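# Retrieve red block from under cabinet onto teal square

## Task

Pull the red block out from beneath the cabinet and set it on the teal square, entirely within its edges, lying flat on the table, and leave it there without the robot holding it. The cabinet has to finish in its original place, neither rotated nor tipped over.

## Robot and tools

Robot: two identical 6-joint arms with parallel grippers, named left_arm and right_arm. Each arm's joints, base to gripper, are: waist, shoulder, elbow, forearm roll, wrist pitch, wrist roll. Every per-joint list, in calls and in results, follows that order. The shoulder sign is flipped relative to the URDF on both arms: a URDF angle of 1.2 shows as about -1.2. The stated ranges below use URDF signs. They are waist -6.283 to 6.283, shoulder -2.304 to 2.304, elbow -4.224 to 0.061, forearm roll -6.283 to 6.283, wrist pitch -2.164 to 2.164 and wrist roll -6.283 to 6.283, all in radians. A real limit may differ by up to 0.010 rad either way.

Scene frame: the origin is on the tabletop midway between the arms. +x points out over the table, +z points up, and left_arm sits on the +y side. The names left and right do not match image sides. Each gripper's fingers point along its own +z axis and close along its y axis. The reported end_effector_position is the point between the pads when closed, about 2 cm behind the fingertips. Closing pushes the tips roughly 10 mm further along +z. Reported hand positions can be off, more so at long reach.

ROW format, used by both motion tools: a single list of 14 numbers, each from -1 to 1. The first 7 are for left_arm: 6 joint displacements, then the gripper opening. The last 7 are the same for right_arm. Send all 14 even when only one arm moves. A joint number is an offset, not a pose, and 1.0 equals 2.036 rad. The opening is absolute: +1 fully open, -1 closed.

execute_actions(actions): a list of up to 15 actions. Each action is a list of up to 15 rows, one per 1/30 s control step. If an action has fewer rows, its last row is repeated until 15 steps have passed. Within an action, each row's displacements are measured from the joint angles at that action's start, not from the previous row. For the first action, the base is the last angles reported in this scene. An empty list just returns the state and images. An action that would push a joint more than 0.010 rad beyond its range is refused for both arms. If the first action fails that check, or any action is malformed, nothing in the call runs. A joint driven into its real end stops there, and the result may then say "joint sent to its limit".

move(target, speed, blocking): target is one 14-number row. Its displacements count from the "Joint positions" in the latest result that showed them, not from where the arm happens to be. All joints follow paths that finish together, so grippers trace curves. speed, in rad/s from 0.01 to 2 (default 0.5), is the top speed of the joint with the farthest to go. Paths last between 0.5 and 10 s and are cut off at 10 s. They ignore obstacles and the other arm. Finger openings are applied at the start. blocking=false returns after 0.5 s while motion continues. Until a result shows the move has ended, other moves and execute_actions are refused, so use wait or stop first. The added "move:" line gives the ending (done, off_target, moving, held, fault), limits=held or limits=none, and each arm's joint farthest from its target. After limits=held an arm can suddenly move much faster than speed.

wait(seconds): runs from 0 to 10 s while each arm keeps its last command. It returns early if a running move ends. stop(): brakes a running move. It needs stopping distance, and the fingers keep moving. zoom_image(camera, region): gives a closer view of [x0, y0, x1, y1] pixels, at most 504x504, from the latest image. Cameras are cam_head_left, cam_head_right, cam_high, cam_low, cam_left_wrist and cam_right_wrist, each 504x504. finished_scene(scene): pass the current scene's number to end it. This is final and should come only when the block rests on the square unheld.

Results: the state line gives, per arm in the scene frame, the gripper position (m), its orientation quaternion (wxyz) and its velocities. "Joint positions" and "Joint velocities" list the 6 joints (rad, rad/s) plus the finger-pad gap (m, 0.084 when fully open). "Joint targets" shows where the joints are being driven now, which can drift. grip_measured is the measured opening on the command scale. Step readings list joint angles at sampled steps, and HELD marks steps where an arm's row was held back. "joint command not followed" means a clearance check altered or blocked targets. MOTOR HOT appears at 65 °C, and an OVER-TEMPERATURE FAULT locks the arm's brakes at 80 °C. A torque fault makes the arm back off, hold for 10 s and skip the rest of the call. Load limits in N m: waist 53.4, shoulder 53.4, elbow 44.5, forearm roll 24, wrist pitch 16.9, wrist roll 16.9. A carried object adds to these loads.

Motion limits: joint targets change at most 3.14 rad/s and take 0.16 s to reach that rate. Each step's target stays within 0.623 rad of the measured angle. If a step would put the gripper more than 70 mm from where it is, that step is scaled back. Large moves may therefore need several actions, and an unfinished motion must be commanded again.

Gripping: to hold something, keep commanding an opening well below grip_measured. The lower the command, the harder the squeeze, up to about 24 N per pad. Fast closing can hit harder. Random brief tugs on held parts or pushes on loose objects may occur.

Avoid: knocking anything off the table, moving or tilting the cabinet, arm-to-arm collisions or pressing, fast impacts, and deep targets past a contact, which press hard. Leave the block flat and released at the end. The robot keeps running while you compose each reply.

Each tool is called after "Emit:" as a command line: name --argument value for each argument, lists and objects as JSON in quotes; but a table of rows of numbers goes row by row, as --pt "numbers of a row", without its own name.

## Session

Emit:
execute_actions --actions '[]'

Scene clock: 0.00 s.
left_arm: end_effector_position=(+0.6036, +0.0594, +0.3476) grip_measured=+1.00 end_effector_quat_wxyz=(+0.250, +0.725, -0.613, +0.190) end_effector_velocity=(-0.000, -0.000, -0.000) end_effector_angular_velocity=(+0.000, +0.001, -0.000) | right_arm: end_effector_position=(+0.4451, -0.7974, +0.2625) grip_measured=+1.00 end_effector_quat_wxyz=(+0.422, -0.539, +0.603, -0.410) end_effector_velocity=(-0.000, -0.001, +0.000) end_effector_angular_velocity=(+0.000, -0.001, -0.001)
Joint names: [waist, shoulder, elbow, forearm roll, wrist pitch, wrist roll]
Joint positions: left_arm=[-0.174  0.64  -1.574 -0.79  -0.973  1.649  0.084] | right_arm=[-1.052  0.377 -0.571  2.052 -1.163 -1.32   0.084]
Joint velocities: left_arm=[-0.  0.  0.  0.  0. -0.  0.] | right_arm=[-0.001  0.    -0.     0.001 -0.001  0.    -0.   ]
Joint targets: left_arm=[-0.174 0.640 -1.574 -0.790 -0.973 1.649] | right_arm=[-1.052 0.377 -0.571 2.052 -1.163 -1.320]
camera_calibration (this result's frames):
cam_left_wrist: T_world_to_cam=[[-0.986414, -0.0950903, 0.133961, 0.588233], [-0.156614, 0.790511, -0.592084, 0.317818], [-0.0495964, -0.60502, -0.794664, 0.471103], [0, 0, 0, 1]] pos_world=[0.653381, 0.0897229, 0.483743]
cam_right_wrist: T_world_to_cam=[[-0.308886, 0.0758092, -0.948073, 0.480896], [0.0400051, 0.996972, 0.0666854, 0.825964], [0.950257, -0.0173296, -0.310984, -0.224133], [0, 0, 0, 1]] pos_world=[0.328484, -0.863803, 0.331143]

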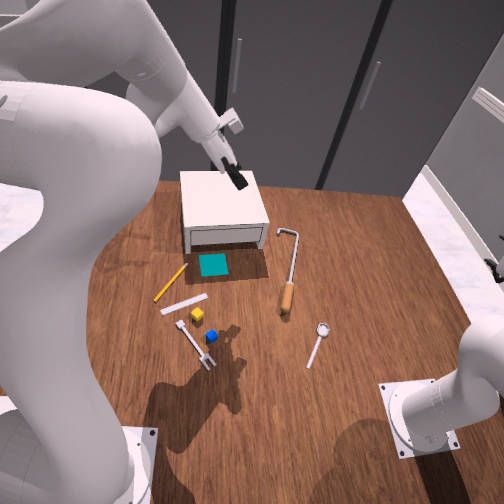

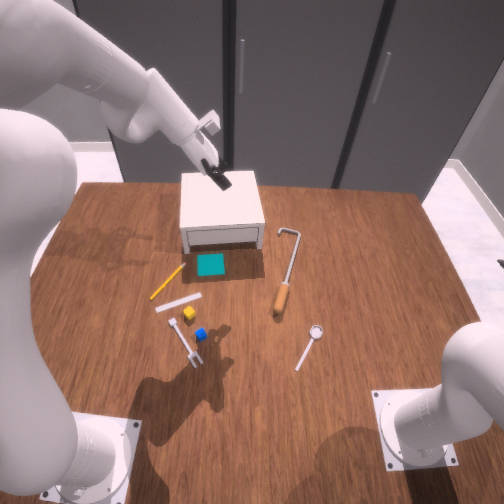

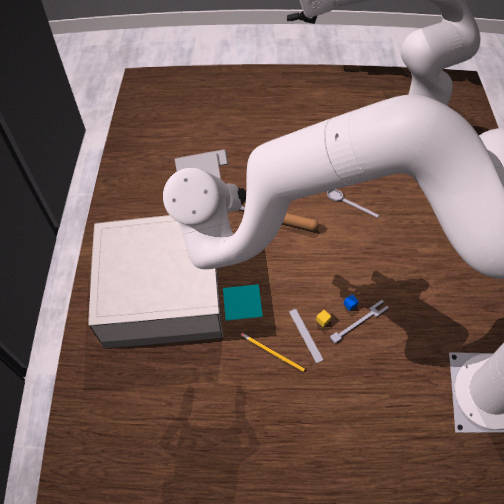

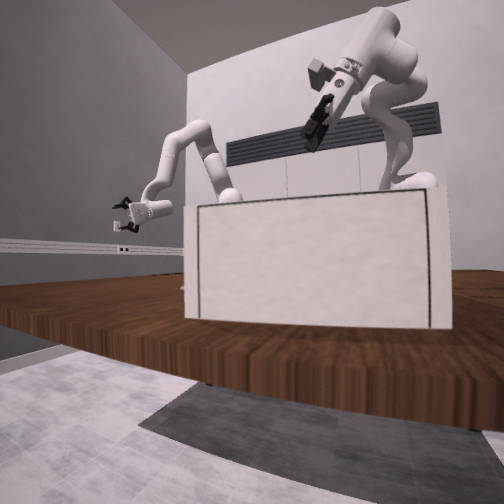

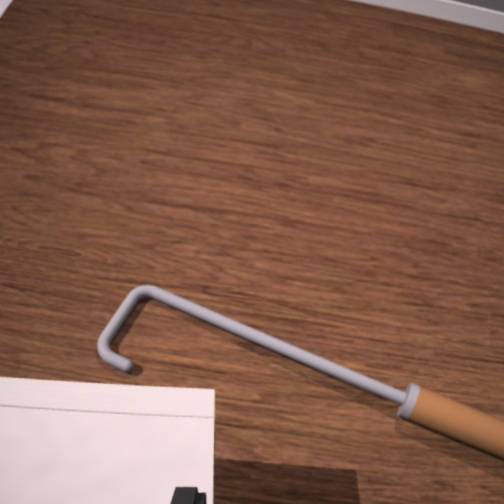

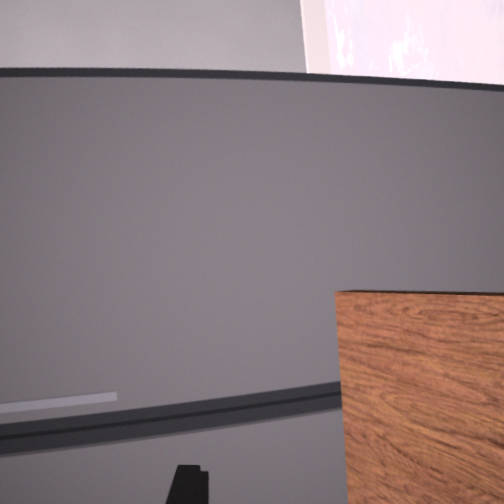

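Emit:
zoom_image --camera "cam_head_right" --region '[140, 160, 340, 380]'

Emit:
zoom_image --camera "cam_head_left" --region '[140, 160, 340, 380]'

Region (140, 160, 340, 380) of cam_head_right's 504x504 image, scaled by 2.291, with more detail than that image has; it fills the left 458 columns of this view, and the rest is white.

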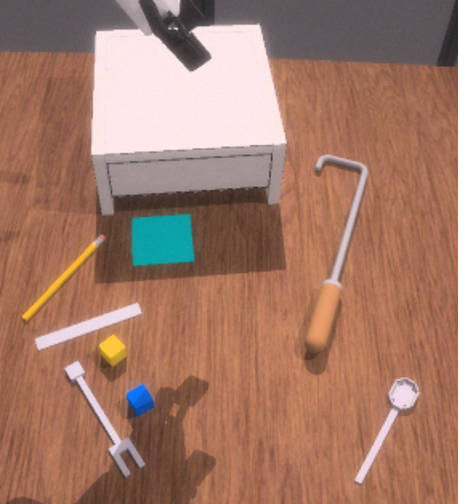

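Region (140, 160, 340, 380) of cam_head_left's 504x504 image, scaled by 2.291, with more detail than that image has; it fills the left 458 columns of this view, and the rest is white.

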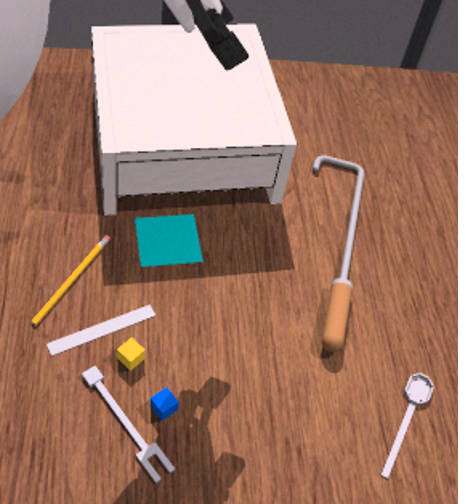

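Emit:
zoom_image --camera "cam_head_right" --region '[250, 220, 320, 325]'

Emit:
zoom_image --camera "cam_head_left" --region '[250, 220, 320, 325]'

Emit:
zoom_image --camera "cam_head_right" --region '[170, 215, 275, 285]'

Emit:
zoom_image --camera "cam_head_left" --region '[170, 215, 275, 285]'

Region (250, 220, 320, 325) of cam_head_right's 504x504 image, scaled by 4.800, with more detail than that image has.

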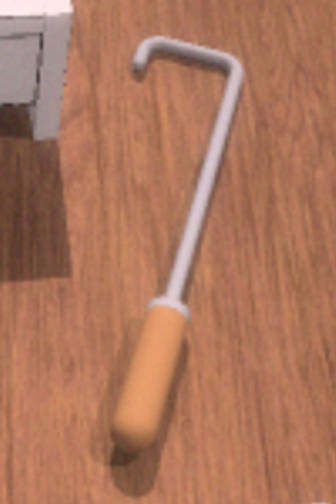

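Region (250, 220, 320, 325) of cam_head_left's 504x504 image, scaled by 4.800, with more detail than that image has.

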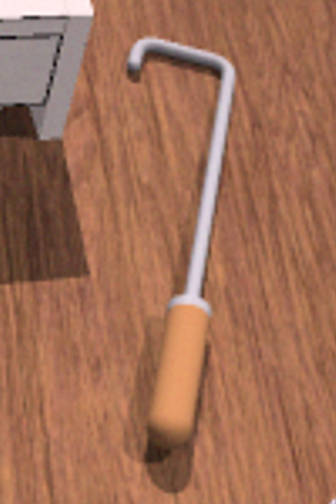

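Region (170, 215, 275, 285) of cam_head_right's 504x504 image, scaled by 4.800, with more detail than that image has.

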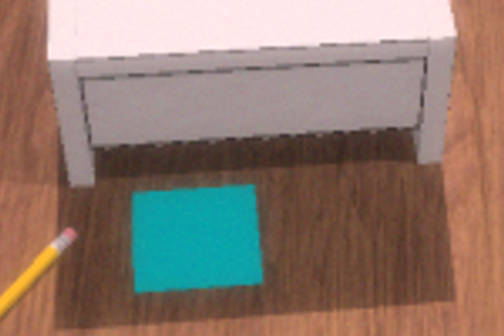

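Region (170, 215, 275, 285) of cam_head_left's 504x504 image, scaled by 4.800, with more detail than that image has.

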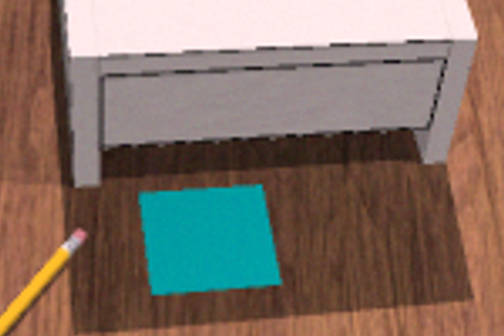

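Emit:
zoom_image --camera "cam_left_wrist" --region '[80, 260, 240, 420]'

Emit:
zoom_image --camera "cam_left_wrist" --region '[344, 340, 504, 500]'

Emit:
zoom_image --camera "cam_high" --region '[70, 180, 400, 400]'

Region (80, 260, 240, 420) of cam_left_wrist's 504x504 image, scaled by 3.150, with more detail than that image has.

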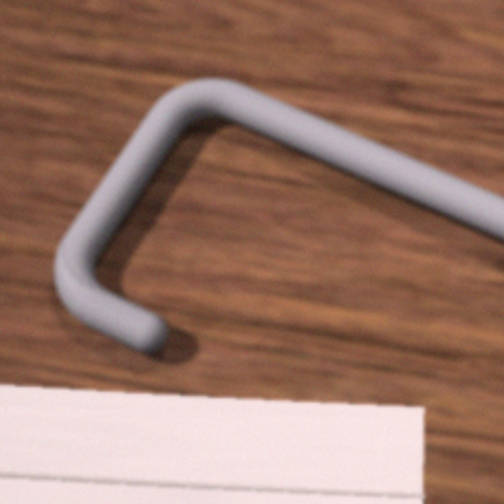

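Region (344, 340, 504, 500) of cam_left_wrist's 504x504 image, scaled by 3.150, with more detail than that image has.

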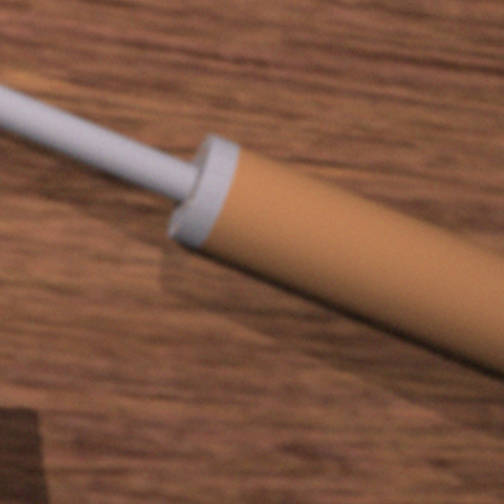

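Region (70, 180, 400, 400) of cam_high's 504x504 image, scaled by 1.527, with more detail than that image has.

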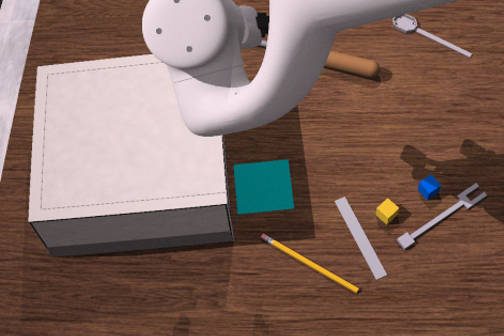

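Emit:
move --target '[-0.1577, -0.0688, 0.3802, 0.1002, 1.0, 0.6105, -0.9, 0.8857, 0.0848, -0.1892, -1.0, 0.3715, -0.3774, 1.0]' --speed 1.4

Scene clock: 73.43 s.
left_arm: end_effector_position=(+0.5891, +0.1110, +0.2823) grip_measured=-0.92 end_effector_quat_wxyz=(+0.597, -0.153, +0.776, -0.136) end_effector_velocity=(-0.000, -0.000, -0.001) end_effector_angular_velocity=(+0.000, +0.001, -0.000) | right_arm: end_effector_position=(+0.4095, -0.1181, +0.1202) grip_measured=+1.00 end_effector_quat_wxyz=(-0.003, +0.166, +0.986, +0.002) end_effector_velocity=(-0.001, +0.002, +0.000) end_effector_angular_velocity=(+0.001, -0.002, +0.006)
Joint names: [waist, shoulder, elbow, forearm roll, wrist pitch, wrist roll]
Joint positions: left_arm=[-0.495  0.5   -0.8   -0.586  1.063  2.891  0.003] | right_arm=[ 0.751  0.549 -0.956  0.017 -0.407 -2.088  0.084]
Joint velocities: left_arm=[-0.     0.001  0.    -0.    -0.    -0.    -0.   ] | right_arm=[ 0.004 -0.001  0.    -0.002  0.001 -0.001  0.   ]
Joint targets: left_arm=[-0.495 0.500 -0.800 -0.586 1.063 2.891] | right_arm=[0.751 0.549 -0.956 0.017 -0.407 -2.088]
move: done; limits=none; left_arm: farthest joint: the waist, 0.000 radians from its target (0.321 radians at the start); right_arm: farthest joint: the forearm roll, 0.001 radians from its target (2.036 radians at the start)
camera_calibration (this result's frames):
cam_left_wrist: T_world_to_cam=[[-0.0907233, 0.923651, -0.37234, 0.0898211], [0.250147, 0.383031, 0.889221, -0.376535], [0.963948, -0.0124666, -0.265798, -0.36244], [0, 0, 0, 1]] pos_world=[0.451711, 0.0567426, 0.271931]
cam_right_wrist: T_world_to_cam=[[0.320262, 0.947292, 0.00840608, 0.0138658], [0.947166, -0.320359, 0.0156886, -0.361313], [0.0175546, 0.00293749, -0.999842, 0.244379], [0, 0, 0, 1]] pos_world=[0.333493, -0.129603, 0.249892]

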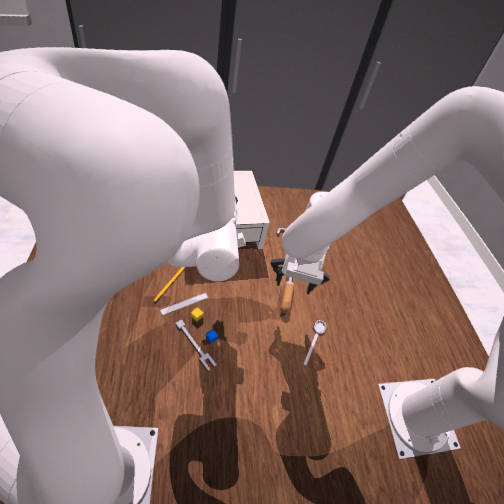

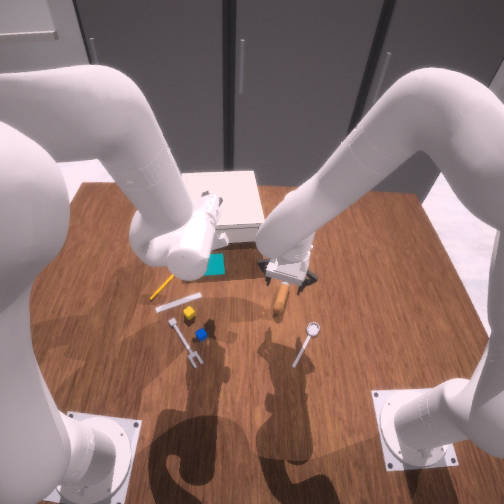

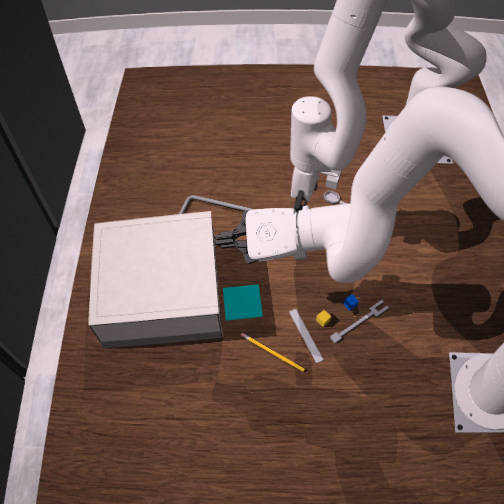

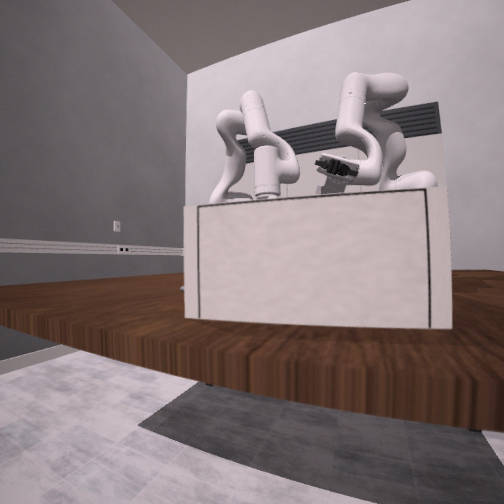

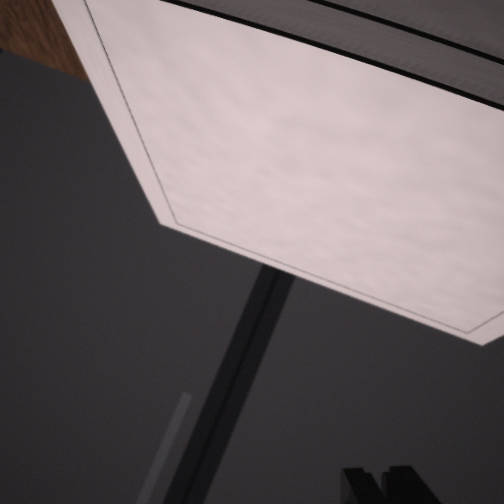

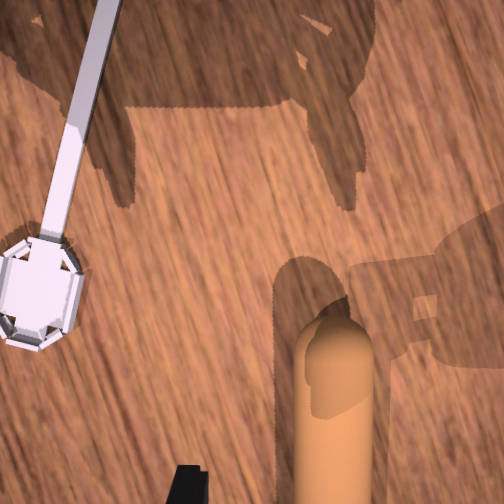

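Emit:
zoom_image --camera "cam_right_wrist" --region '[250, 290, 464, 504]'

Region (250, 290, 464, 504) of cam_right_wrist's 504x504 image, scaled by 2.355, with more detail than that image has.

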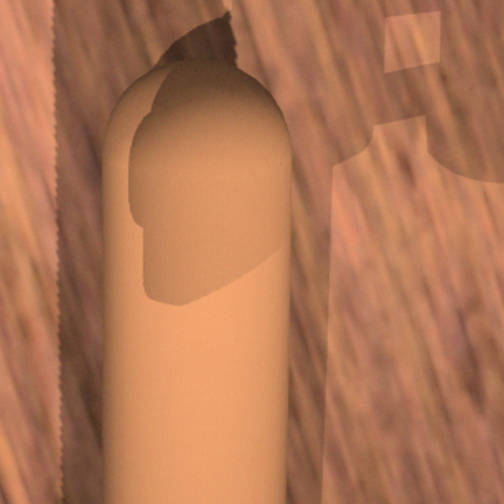

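Emit:
move --target '[-0.0668, 0.2113, 0.1637, 0, 0.4432, 0, -0.9, -0.0008, 0.0956, -0.0112, -0.0083, 0.0845, -0.0039, 0.45]' --speed 0.9

Scene clock: 88.10 s.
left_arm: end_effector_position=(+0.4039, +0.1572, +0.1489) grip_measured=-0.92 end_effector_quat_wxyz=(+0.705, +0.053, +0.705, -0.054) end_effector_velocity=(-0.001, +0.001, -0.001) end_effector_angular_velocity=(+0.002, +0.001, +0.000) | right_arm: end_effector_position=(+0.4106, -0.1204, +0.0271) grip_measured=+0.44 end_effector_quat_wxyz=(-0.000, +0.155, +0.988, -0.000) end_effector_velocity=(+0.000, -0.000, +0.000) end_effector_angular_velocity=(-0.000, +0.000, -0.001)
Joint names: [waist, shoulder, elbow, forearm roll, wrist pitch, wrist roll]
Joint positions: left_arm=[-0.631  0.93  -0.467 -0.586  1.965  2.891  0.003] | right_arm=[ 0.749  0.744 -0.979  0.    -0.235 -2.096  0.063]
Joint velocities: left_arm=[ 0.     0.002  0.001 -0.     0.001  0.    -0.   ] | right_arm=[-0.    -0.    -0.     0.    -0.001  0.     0.   ]
Joint targets: left_arm=[-0.631 0.930 -0.466 -0.586 1.965 2.891] | right_arm=[0.749 0.744 -0.978 0.000 -0.235 -2.096]
move: done; limits=none; left_arm: farthest joint: the waist, 0.000 radians from its target (0.136 radians at the start); right_arm: farthest joint: the waist, 0.000 radians from its target (0.002 radians at the start)
camera_calibration (this result's frames):
cam_left_wrist: T_world_to_cam=[[0.130396, 0.99129, 0.018461, -0.177478], [0.00672756, -0.0195042, 0.999787, -0.0841133], [0.991439, -0.130244, -0.00921222, -0.249601], [0, 0, 0, 1]] pos_world=[0.271172, 0.141783, 0.0850724]
cam_right_wrist: T_world_to_cam=[[0.299481, 0.954087, 0.0053647, 0.0258963], [0.953843, -0.299526, 0.0216474, -0.362056], [0.0222603, -0.00136589, -0.999751, 0.148871], [0, 0, 0, 1]] pos_world=[0.334275, -0.132949, 0.156532]

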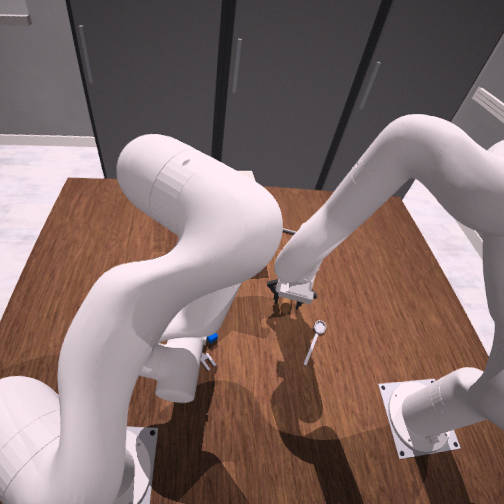

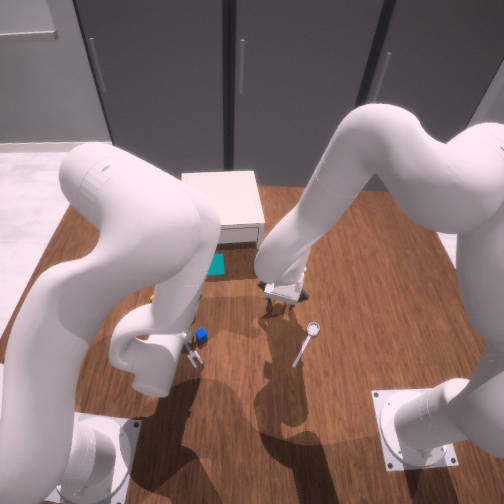

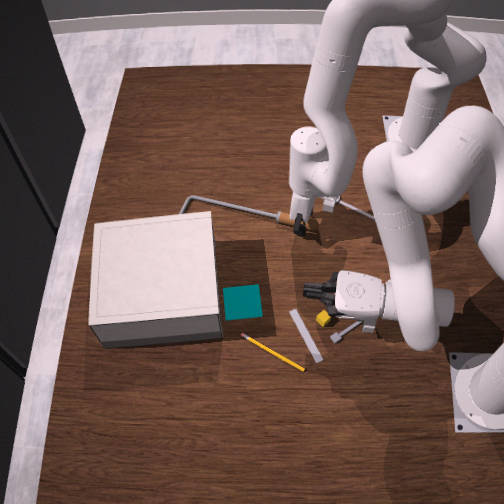

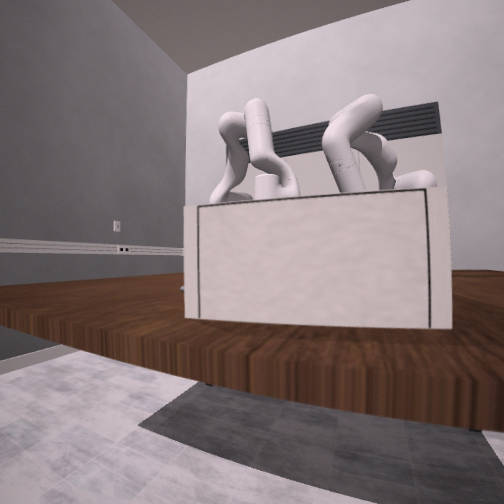

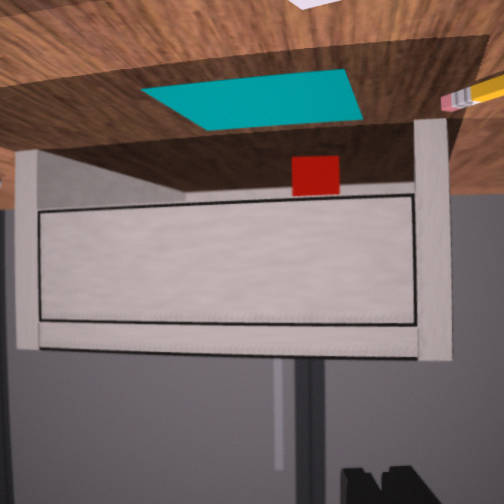

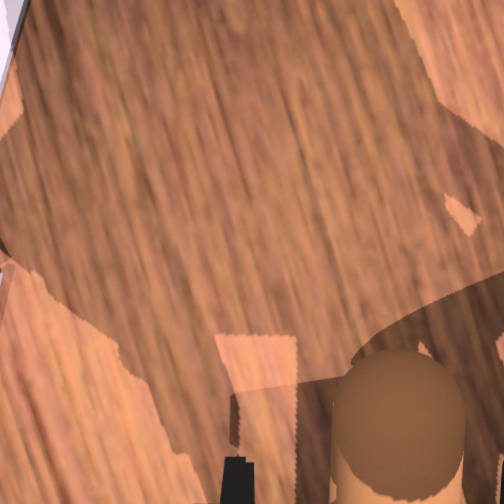

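Emit:
zoom_image --camera "cam_left_wrist" --region '[260, 60, 460, 220]'

Emit:
zoom_image --camera "cam_left_wrist" --region '[0, 70, 240, 230]'

Region (260, 60, 460, 220) of cam_left_wrist's 504x504 image, scaled by 2.520, with more detail than that image has; it fills the top 403 rows of this view, and the rest is white.

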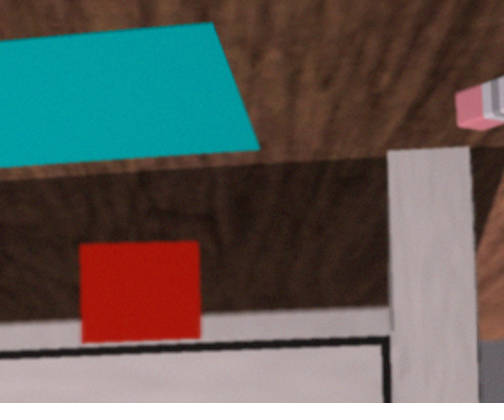

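Region (0, 70, 240, 230) of cam_left_wrist's 504x504 image, scaled by 2.100, with more detail than that image has.

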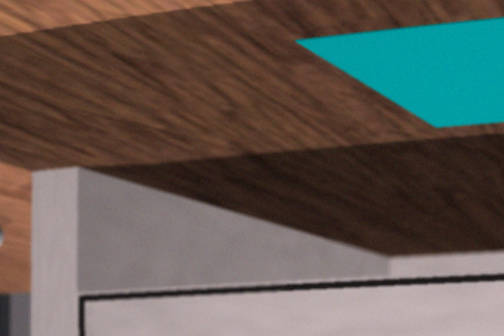

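Emit:
execute_actions --actions '[[[0,0,0,0,0,0,-0.9,0,0,0,0,0,0,0.33],[0,0,0,0,0,0,-0.9,0,0,0,0,0,0,0.2],[0,0,0,0,0,0,-0.9,0,0,0,0,0,0,0.08],[0,0,0,0,0,0,-0.9,0,0,0,0,0,0,-0.03],[0,0,0,0,0,0,-0.9,0,0,0,0,0,0,-0.12],[0,0,0,0,0,0,-0.9,0,0,0,0,0,0,-0.2],[0,0,0,0,0,0,-0.9,0,0,0,0,0,0,-0.26],[0,0,0,0,0,0,-0.9,0,0,0,0,0,0,-0.32],[0,0,0,0,0,0,-0.9,0,0,0,0,0,0,-0.38],[0,0,0,0,0,0,-0.9,0,0,0,0,0,0,-0.46],[0,0,0,0,0,0,-0.9,0,0,0,0,0,0,-0.56],[0,0,0,0,0,0,-0.9,0,0,0,0,0,0,-0.68],[0,0,0,0,0,0,-0.9,0,0,0,0,0,0,-0.8],[0,0,0,0,0,0,-0.9,0,0,0,0,0,0,-0.9],[0,0,0,0,0,0,-0.9,0,0,0,0,0,0,-1.0]]]'

Scene clock: 123.80 s.
left_arm: end_effector_position=(+0.4039, +0.1572, +0.1489) grip_measured=-0.92 end_effector_quat_wxyz=(+0.705, +0.053, +0.705, -0.054) end_effector_velocity=(+0.000, +0.000, +0.000) end_effector_angular_velocity=(+0.000, +0.000, +0.001) | right_arm: end_effector_position=(+0.4107, -0.1203, +0.0272) grip_measured=-0.32 end_effector_quat_wxyz=(+0.000, +0.155, +0.988, +0.000) end_effector_velocity=(+0.000, +0.000, +0.000) end_effector_angular_velocity=(+0.001, -0.001, -0.000)
Joint names: [waist, shoulder, elbow, forearm roll, wrist pitch, wrist roll]
Joint positions: left_arm=[-0.631  0.93  -0.467 -0.586  1.965  2.891  0.003] | right_arm=[ 0.749  0.744 -0.979  0.    -0.235 -2.096  0.03 ]
Joint velocities: left_arm=[ 0.001 -0.     0.    -0.    -0.     0.    -0.   ] | right_arm=[ 0.    -0.    -0.     0.001  0.001 -0.     0.   ]
Joint targets: left_arm=[-0.631 0.930 -0.467 -0.586 1.965 2.891] | right_arm=[0.749 0.744 -0.979 0.000 -0.235 -2.096]
Step readings (joint positions):
0: left_arm=[-0.631 0.930 -0.466 -0.586 1.965 2.891] | right_arm=[0.749 0.744 -0.978 0.000 -0.235 -2.096]
1: left_arm=[-0.631 0.930 -0.466 -0.586 1.965 2.891] | right_arm=[0.749 0.744 -0.978 0.000 -0.235 -2.096]
2: left_arm=[-0.631 0.930 -0.466 -0.586 1.965 2.891] | right_arm=[0.749 0.744 -0.978 0.000 -0.235 -2.096]
4: left_arm=[-0.631 0.930 -0.466 -0.586 1.965 2.891] | right_arm=[0.749 0.744 -0.978 0.000 -0.235 -2.096]
8: left_arm=[-0.631 0.930 -0.467 -0.586 1.965 2.891] | right_arm=[0.749 0.744 -0.979 0.000 -0.235 -2.096]
15: Joint positions above
camera_calibration (this result's frames):
cam_left_wrist: T_world_to_cam=[[0.130397, 0.99129, 0.0184638, -0.17748], [0.00673024, -0.0195074, 0.999787, -0.0841125], [0.991439, -0.130244, -0.00921531, -0.249599], [0, 0, 0, 1]] pos_world=[0.271171, 0.141784, 0.0850714]
cam_right_wrist: T_world_to_cam=[[0.299305, 0.954141, 0.00567379, 0.02583], [0.953891, -0.299357, 0.021834, -0.362113], [0.0225312, -0.00112285, -0.999746, 0.148851], [0, 0, 0, 1]] pos_world=[0.334331, -0.132879, 0.156573]

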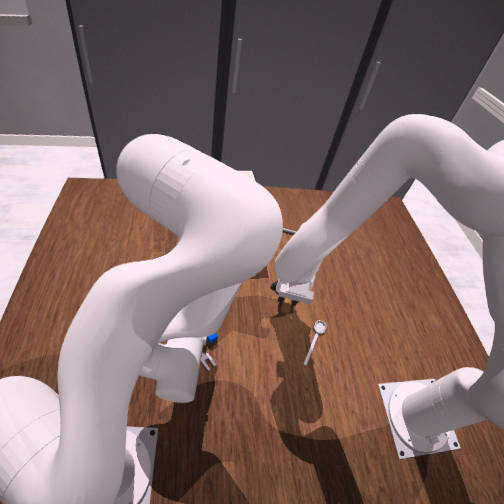

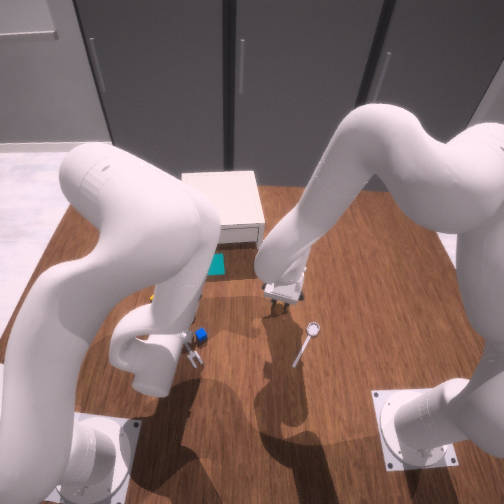

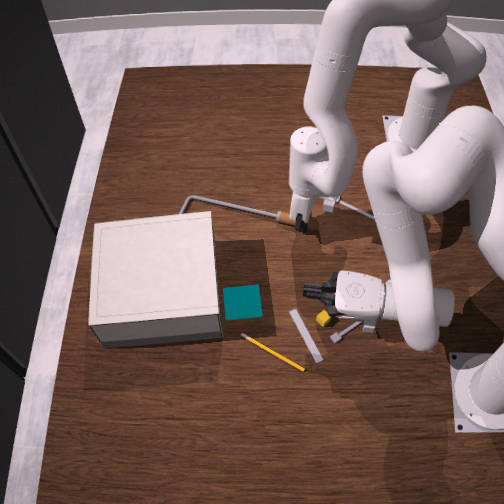

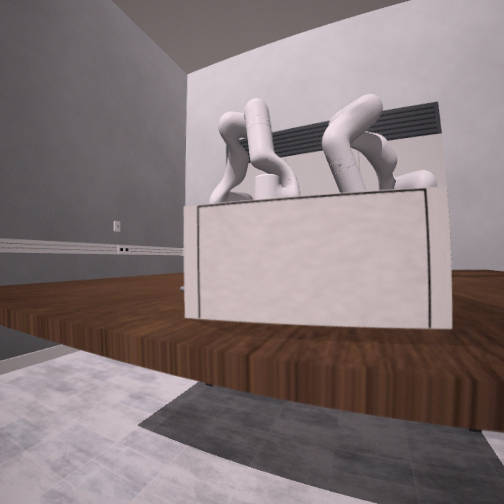

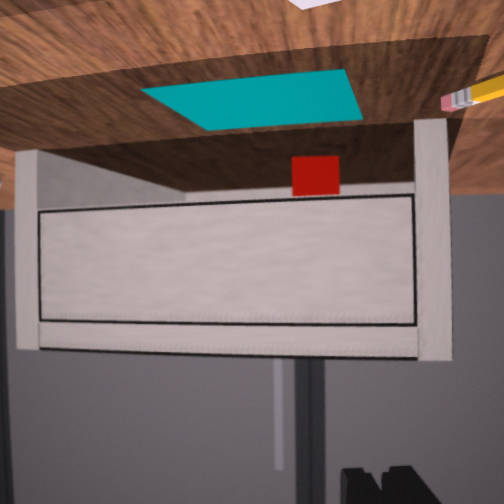

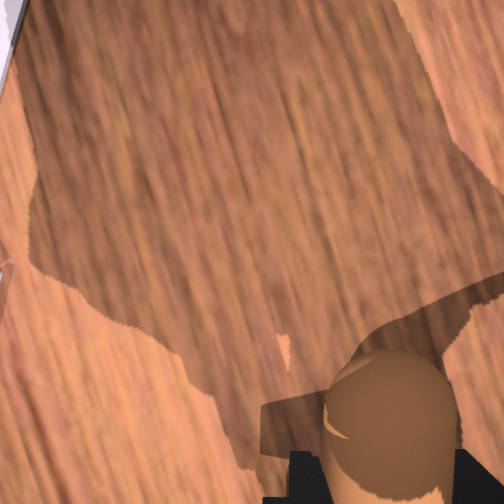

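Emit:
move --target '[0, 0, 0, 0, 0, 0, -0.9, 0.0877, -0.0722, 0.1261, 0, 0.0539, -0.0042, -1.0]' --speed 0.5

Scene clock: 127.97 s.
left_arm: end_effector_position=(+0.4039, +0.1572, +0.1489) grip_measured=-0.92 end_effector_quat_wxyz=(+0.705, +0.053, +0.705, -0.054) end_effector_velocity=(-0.000, -0.001, -0.000) end_effector_angular_velocity=(+0.000, +0.000, -0.001) | right_arm: end_effector_position=(+0.2905, -0.1281, +0.0382) grip_measured=-0.32 end_effector_quat_wxyz=(+0.000, +0.062, +0.998, +0.000) end_effector_velocity=(-0.001, -0.000, +0.000) end_effector_angular_velocity=(-0.001, +0.001, +0.001)
Joint names: [waist, shoulder, elbow, forearm roll, wrist pitch, wrist roll]
Joint positions: left_arm=[-0.631  0.93  -0.467 -0.586  1.965  2.891  0.003] | right_arm=[ 0.928  0.597 -0.722  0.    -0.125 -2.105  0.03 ]
Joint velocities: left_arm=[-0.001 -0.     0.     0.    -0.     0.    -0.   ] | right_arm=[ 0.002 -0.002  0.003  0.    -0.    -0.    -0.   ]
Joint targets: left_arm=[-0.631 0.930 -0.467 -0.586 1.965 2.891] | right_arm=[0.928 0.597 -0.722 0.000 -0.125 -2.105]
move: done; limits=none; left_arm: farthest joint: the waist, 0.000 radians from its target (0.000 radians at the start); right_arm: farthest joint: the waist, 0.000 radians from its target (0.178 radians at the start)
camera_calibration (this result's frames):
cam_left_wrist: T_world_to_cam=[[0.130397, 0.99129, 0.0184638, -0.17748], [0.00673032, -0.0195074, 0.999787, -0.0841125], [0.991439, -0.130245, -0.00921539, -0.249599], [0, 0, 0, 1]] pos_world=[0.271171, 0.141784, 0.0850714]
cam_right_wrist: T_world_to_cam=[[0.116909, 0.993126, 0.00581773, 0.12712], [0.992889, -0.11701, 0.0219255, -0.238054], [0.0224555, 0.00321306, -0.999743, 0.163132], [0, 0, 0, 1]] pos_world=[0.217837, -0.154625, 0.16757]

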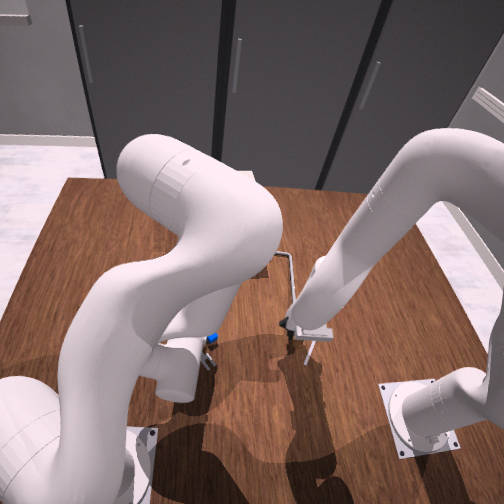

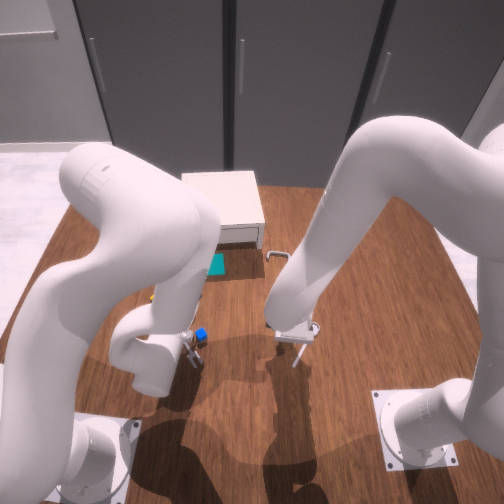

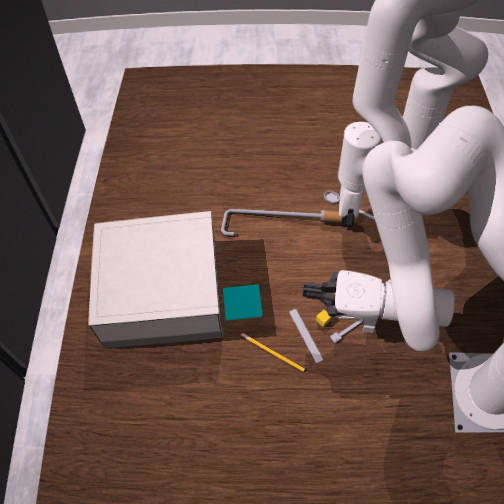

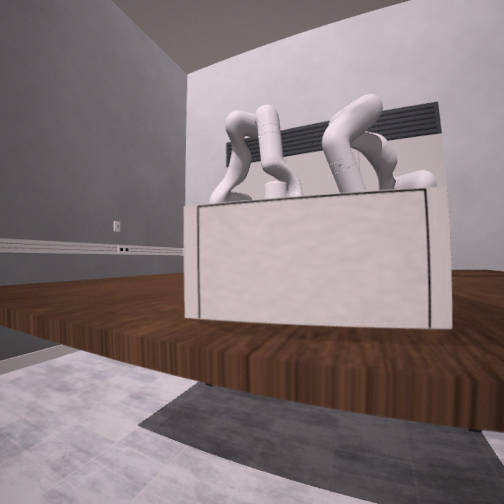

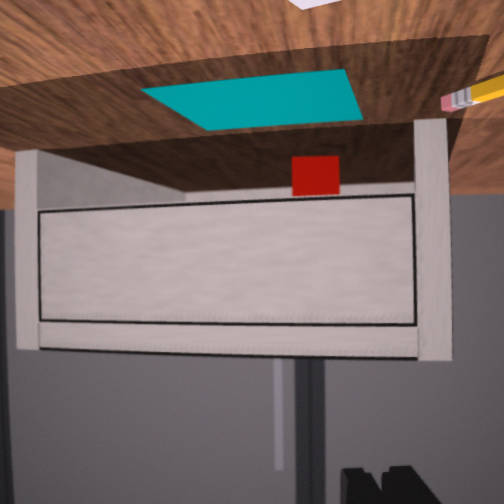

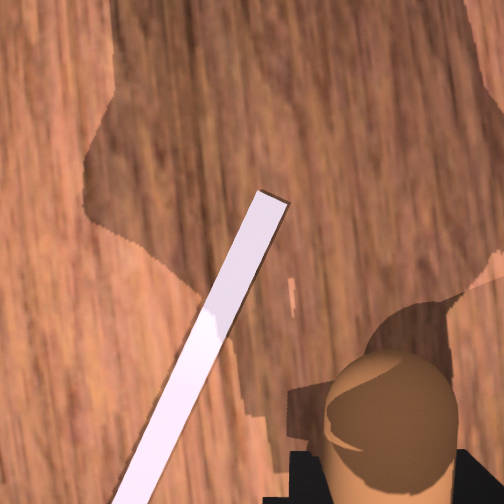

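Emit:
zoom_image --camera "cam_head_right" --region '[235, 225, 305, 275]'

Emit:
zoom_image --camera "cam_high" --region '[200, 190, 370, 330]'

Region (235, 225, 305, 275) of cam_head_right's 504x504 image, scaled by 7.200, with more detail than that image has; it fills the top 360 rows of this view, and the rest is white.

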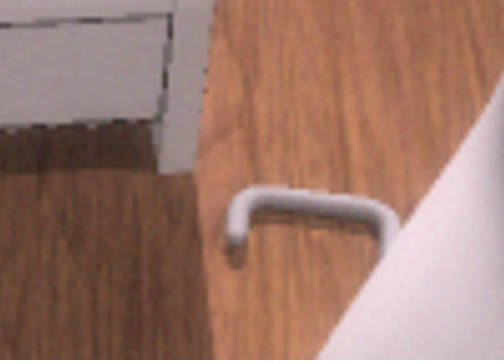

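Region (200, 190, 370, 330) of cam_high's 504x504 image, scaled by 2.965, with more detail than that image has; it fills the top 415 rows of this view, and the rest is white.

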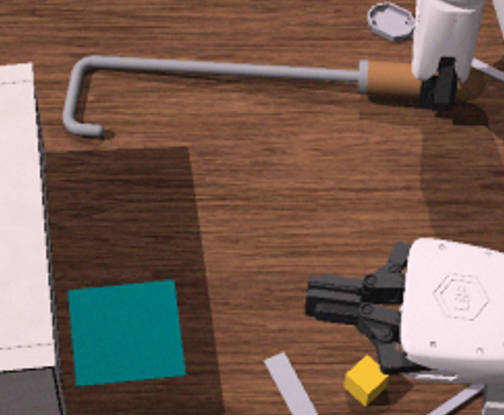

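Emit:
move --target '[0, 0, 0, 0, 0, 0, -0.9, 0.0179, 0.0237, -0.0490, 0, -0.0253, -0.1417, -1.0]' --speed 0.6

Scene clock: 141.33 s.
left_arm: end_effector_position=(+0.4039, +0.1572, +0.1489) grip_measured=-0.92 end_effector_quat_wxyz=(+0.705, +0.053, +0.705, -0.054) end_effector_velocity=(+0.000, +0.001, -0.000) end_effector_angular_velocity=(+0.001, +0.001, +0.002) | right_arm: end_effector_position=(+0.2991, -0.0899, +0.0382) grip_measured=-0.32 end_effector_quat_wxyz=(+0.000, -0.100, +0.995, +0.000) end_effector_velocity=(-0.000, +0.001, +0.000) end_effector_angular_velocity=(+0.001, -0.000, +0.002)
Joint names: [waist, shoulder, elbow, forearm roll, wrist pitch, wrist roll]
Joint positions: left_arm=[-0.631  0.93  -0.467 -0.586  1.965  2.891  0.003] | right_arm=[ 0.964  0.645 -0.822  0.    -0.176 -2.393  0.03 ]
Joint velocities: left_arm=[ 0.002  0.     0.    -0.    -0.     0.    -0.   ] | right_arm=[ 0.001 -0.001 -0.001  0.    -0.    -0.002 -0.   ]
Joint targets: left_arm=[-0.631 0.930 -0.467 -0.586 1.965 2.891] | right_arm=[0.964 0.645 -0.822 0.000 -0.176 -2.393]
move: done; limits=none; left_arm: farthest joint: the waist, 0.000 radians from its target (0.000 radians at the start); right_arm: farthest joint: the waist, 0.000 radians from its target (0.037 radians at the start)
camera_calibration (this result's frames):
cam_left_wrist: T_world_to_cam=[[0.130397, 0.99129, 0.0184637, -0.17748], [0.00673002, -0.0195073, 0.999787, -0.0841125], [0.991439, -0.130245, -0.00921509, -0.249599], [0, 0, 0, 1]] pos_world=[0.271171, 0.141784, 0.0850714]
cam_right_wrist: T_world_to_cam=[[-0.20594, 0.978548, 0.00566702, 0.183428], [0.978354, 0.205772, 0.0219524, -0.208702], [0.0203154, 0.0100652, -0.999743, 0.164062], [0, 0, 0, 1]] pos_world=[0.238627, -0.138199, 0.167562]

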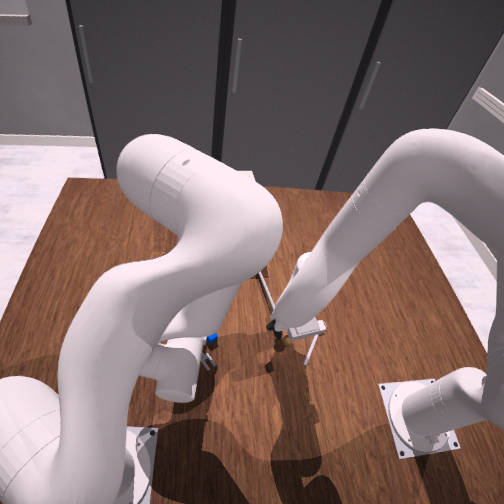

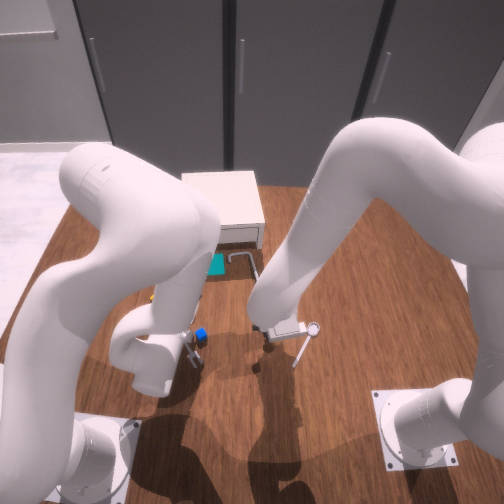

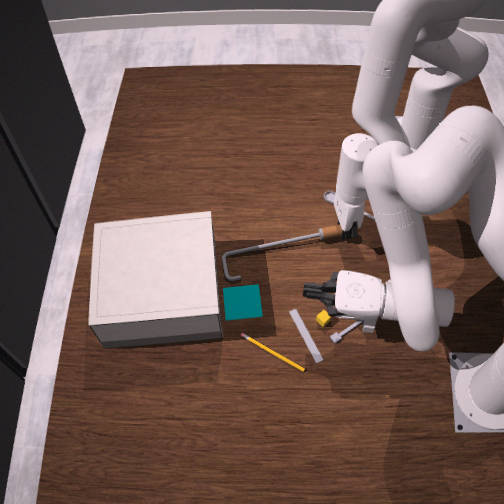

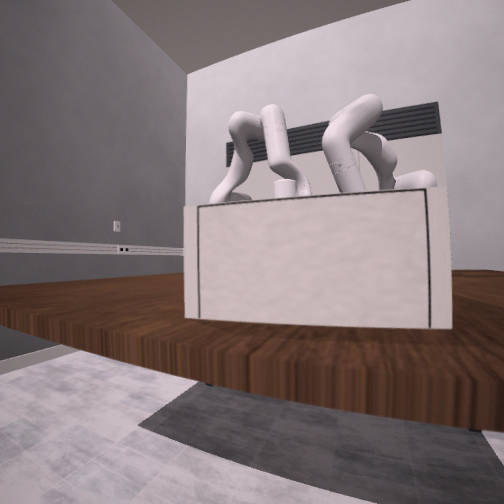

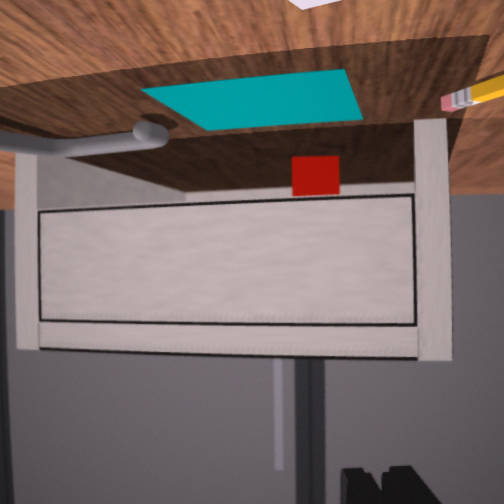

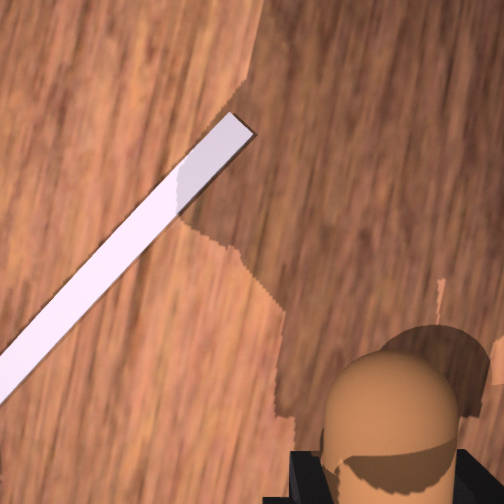

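Emit:
zoom_image --camera "cam_head_right" --region '[205, 230, 275, 285]'

Region (205, 230, 275, 285) of cam_head_right's 504x504 image, scaled by 7.200, with more detail than that image has; it fills the top 396 rows of this view, and the rest is white.

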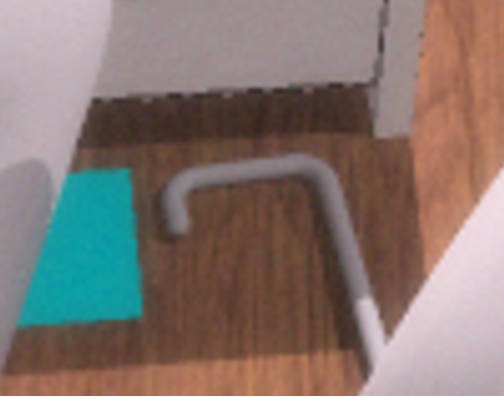

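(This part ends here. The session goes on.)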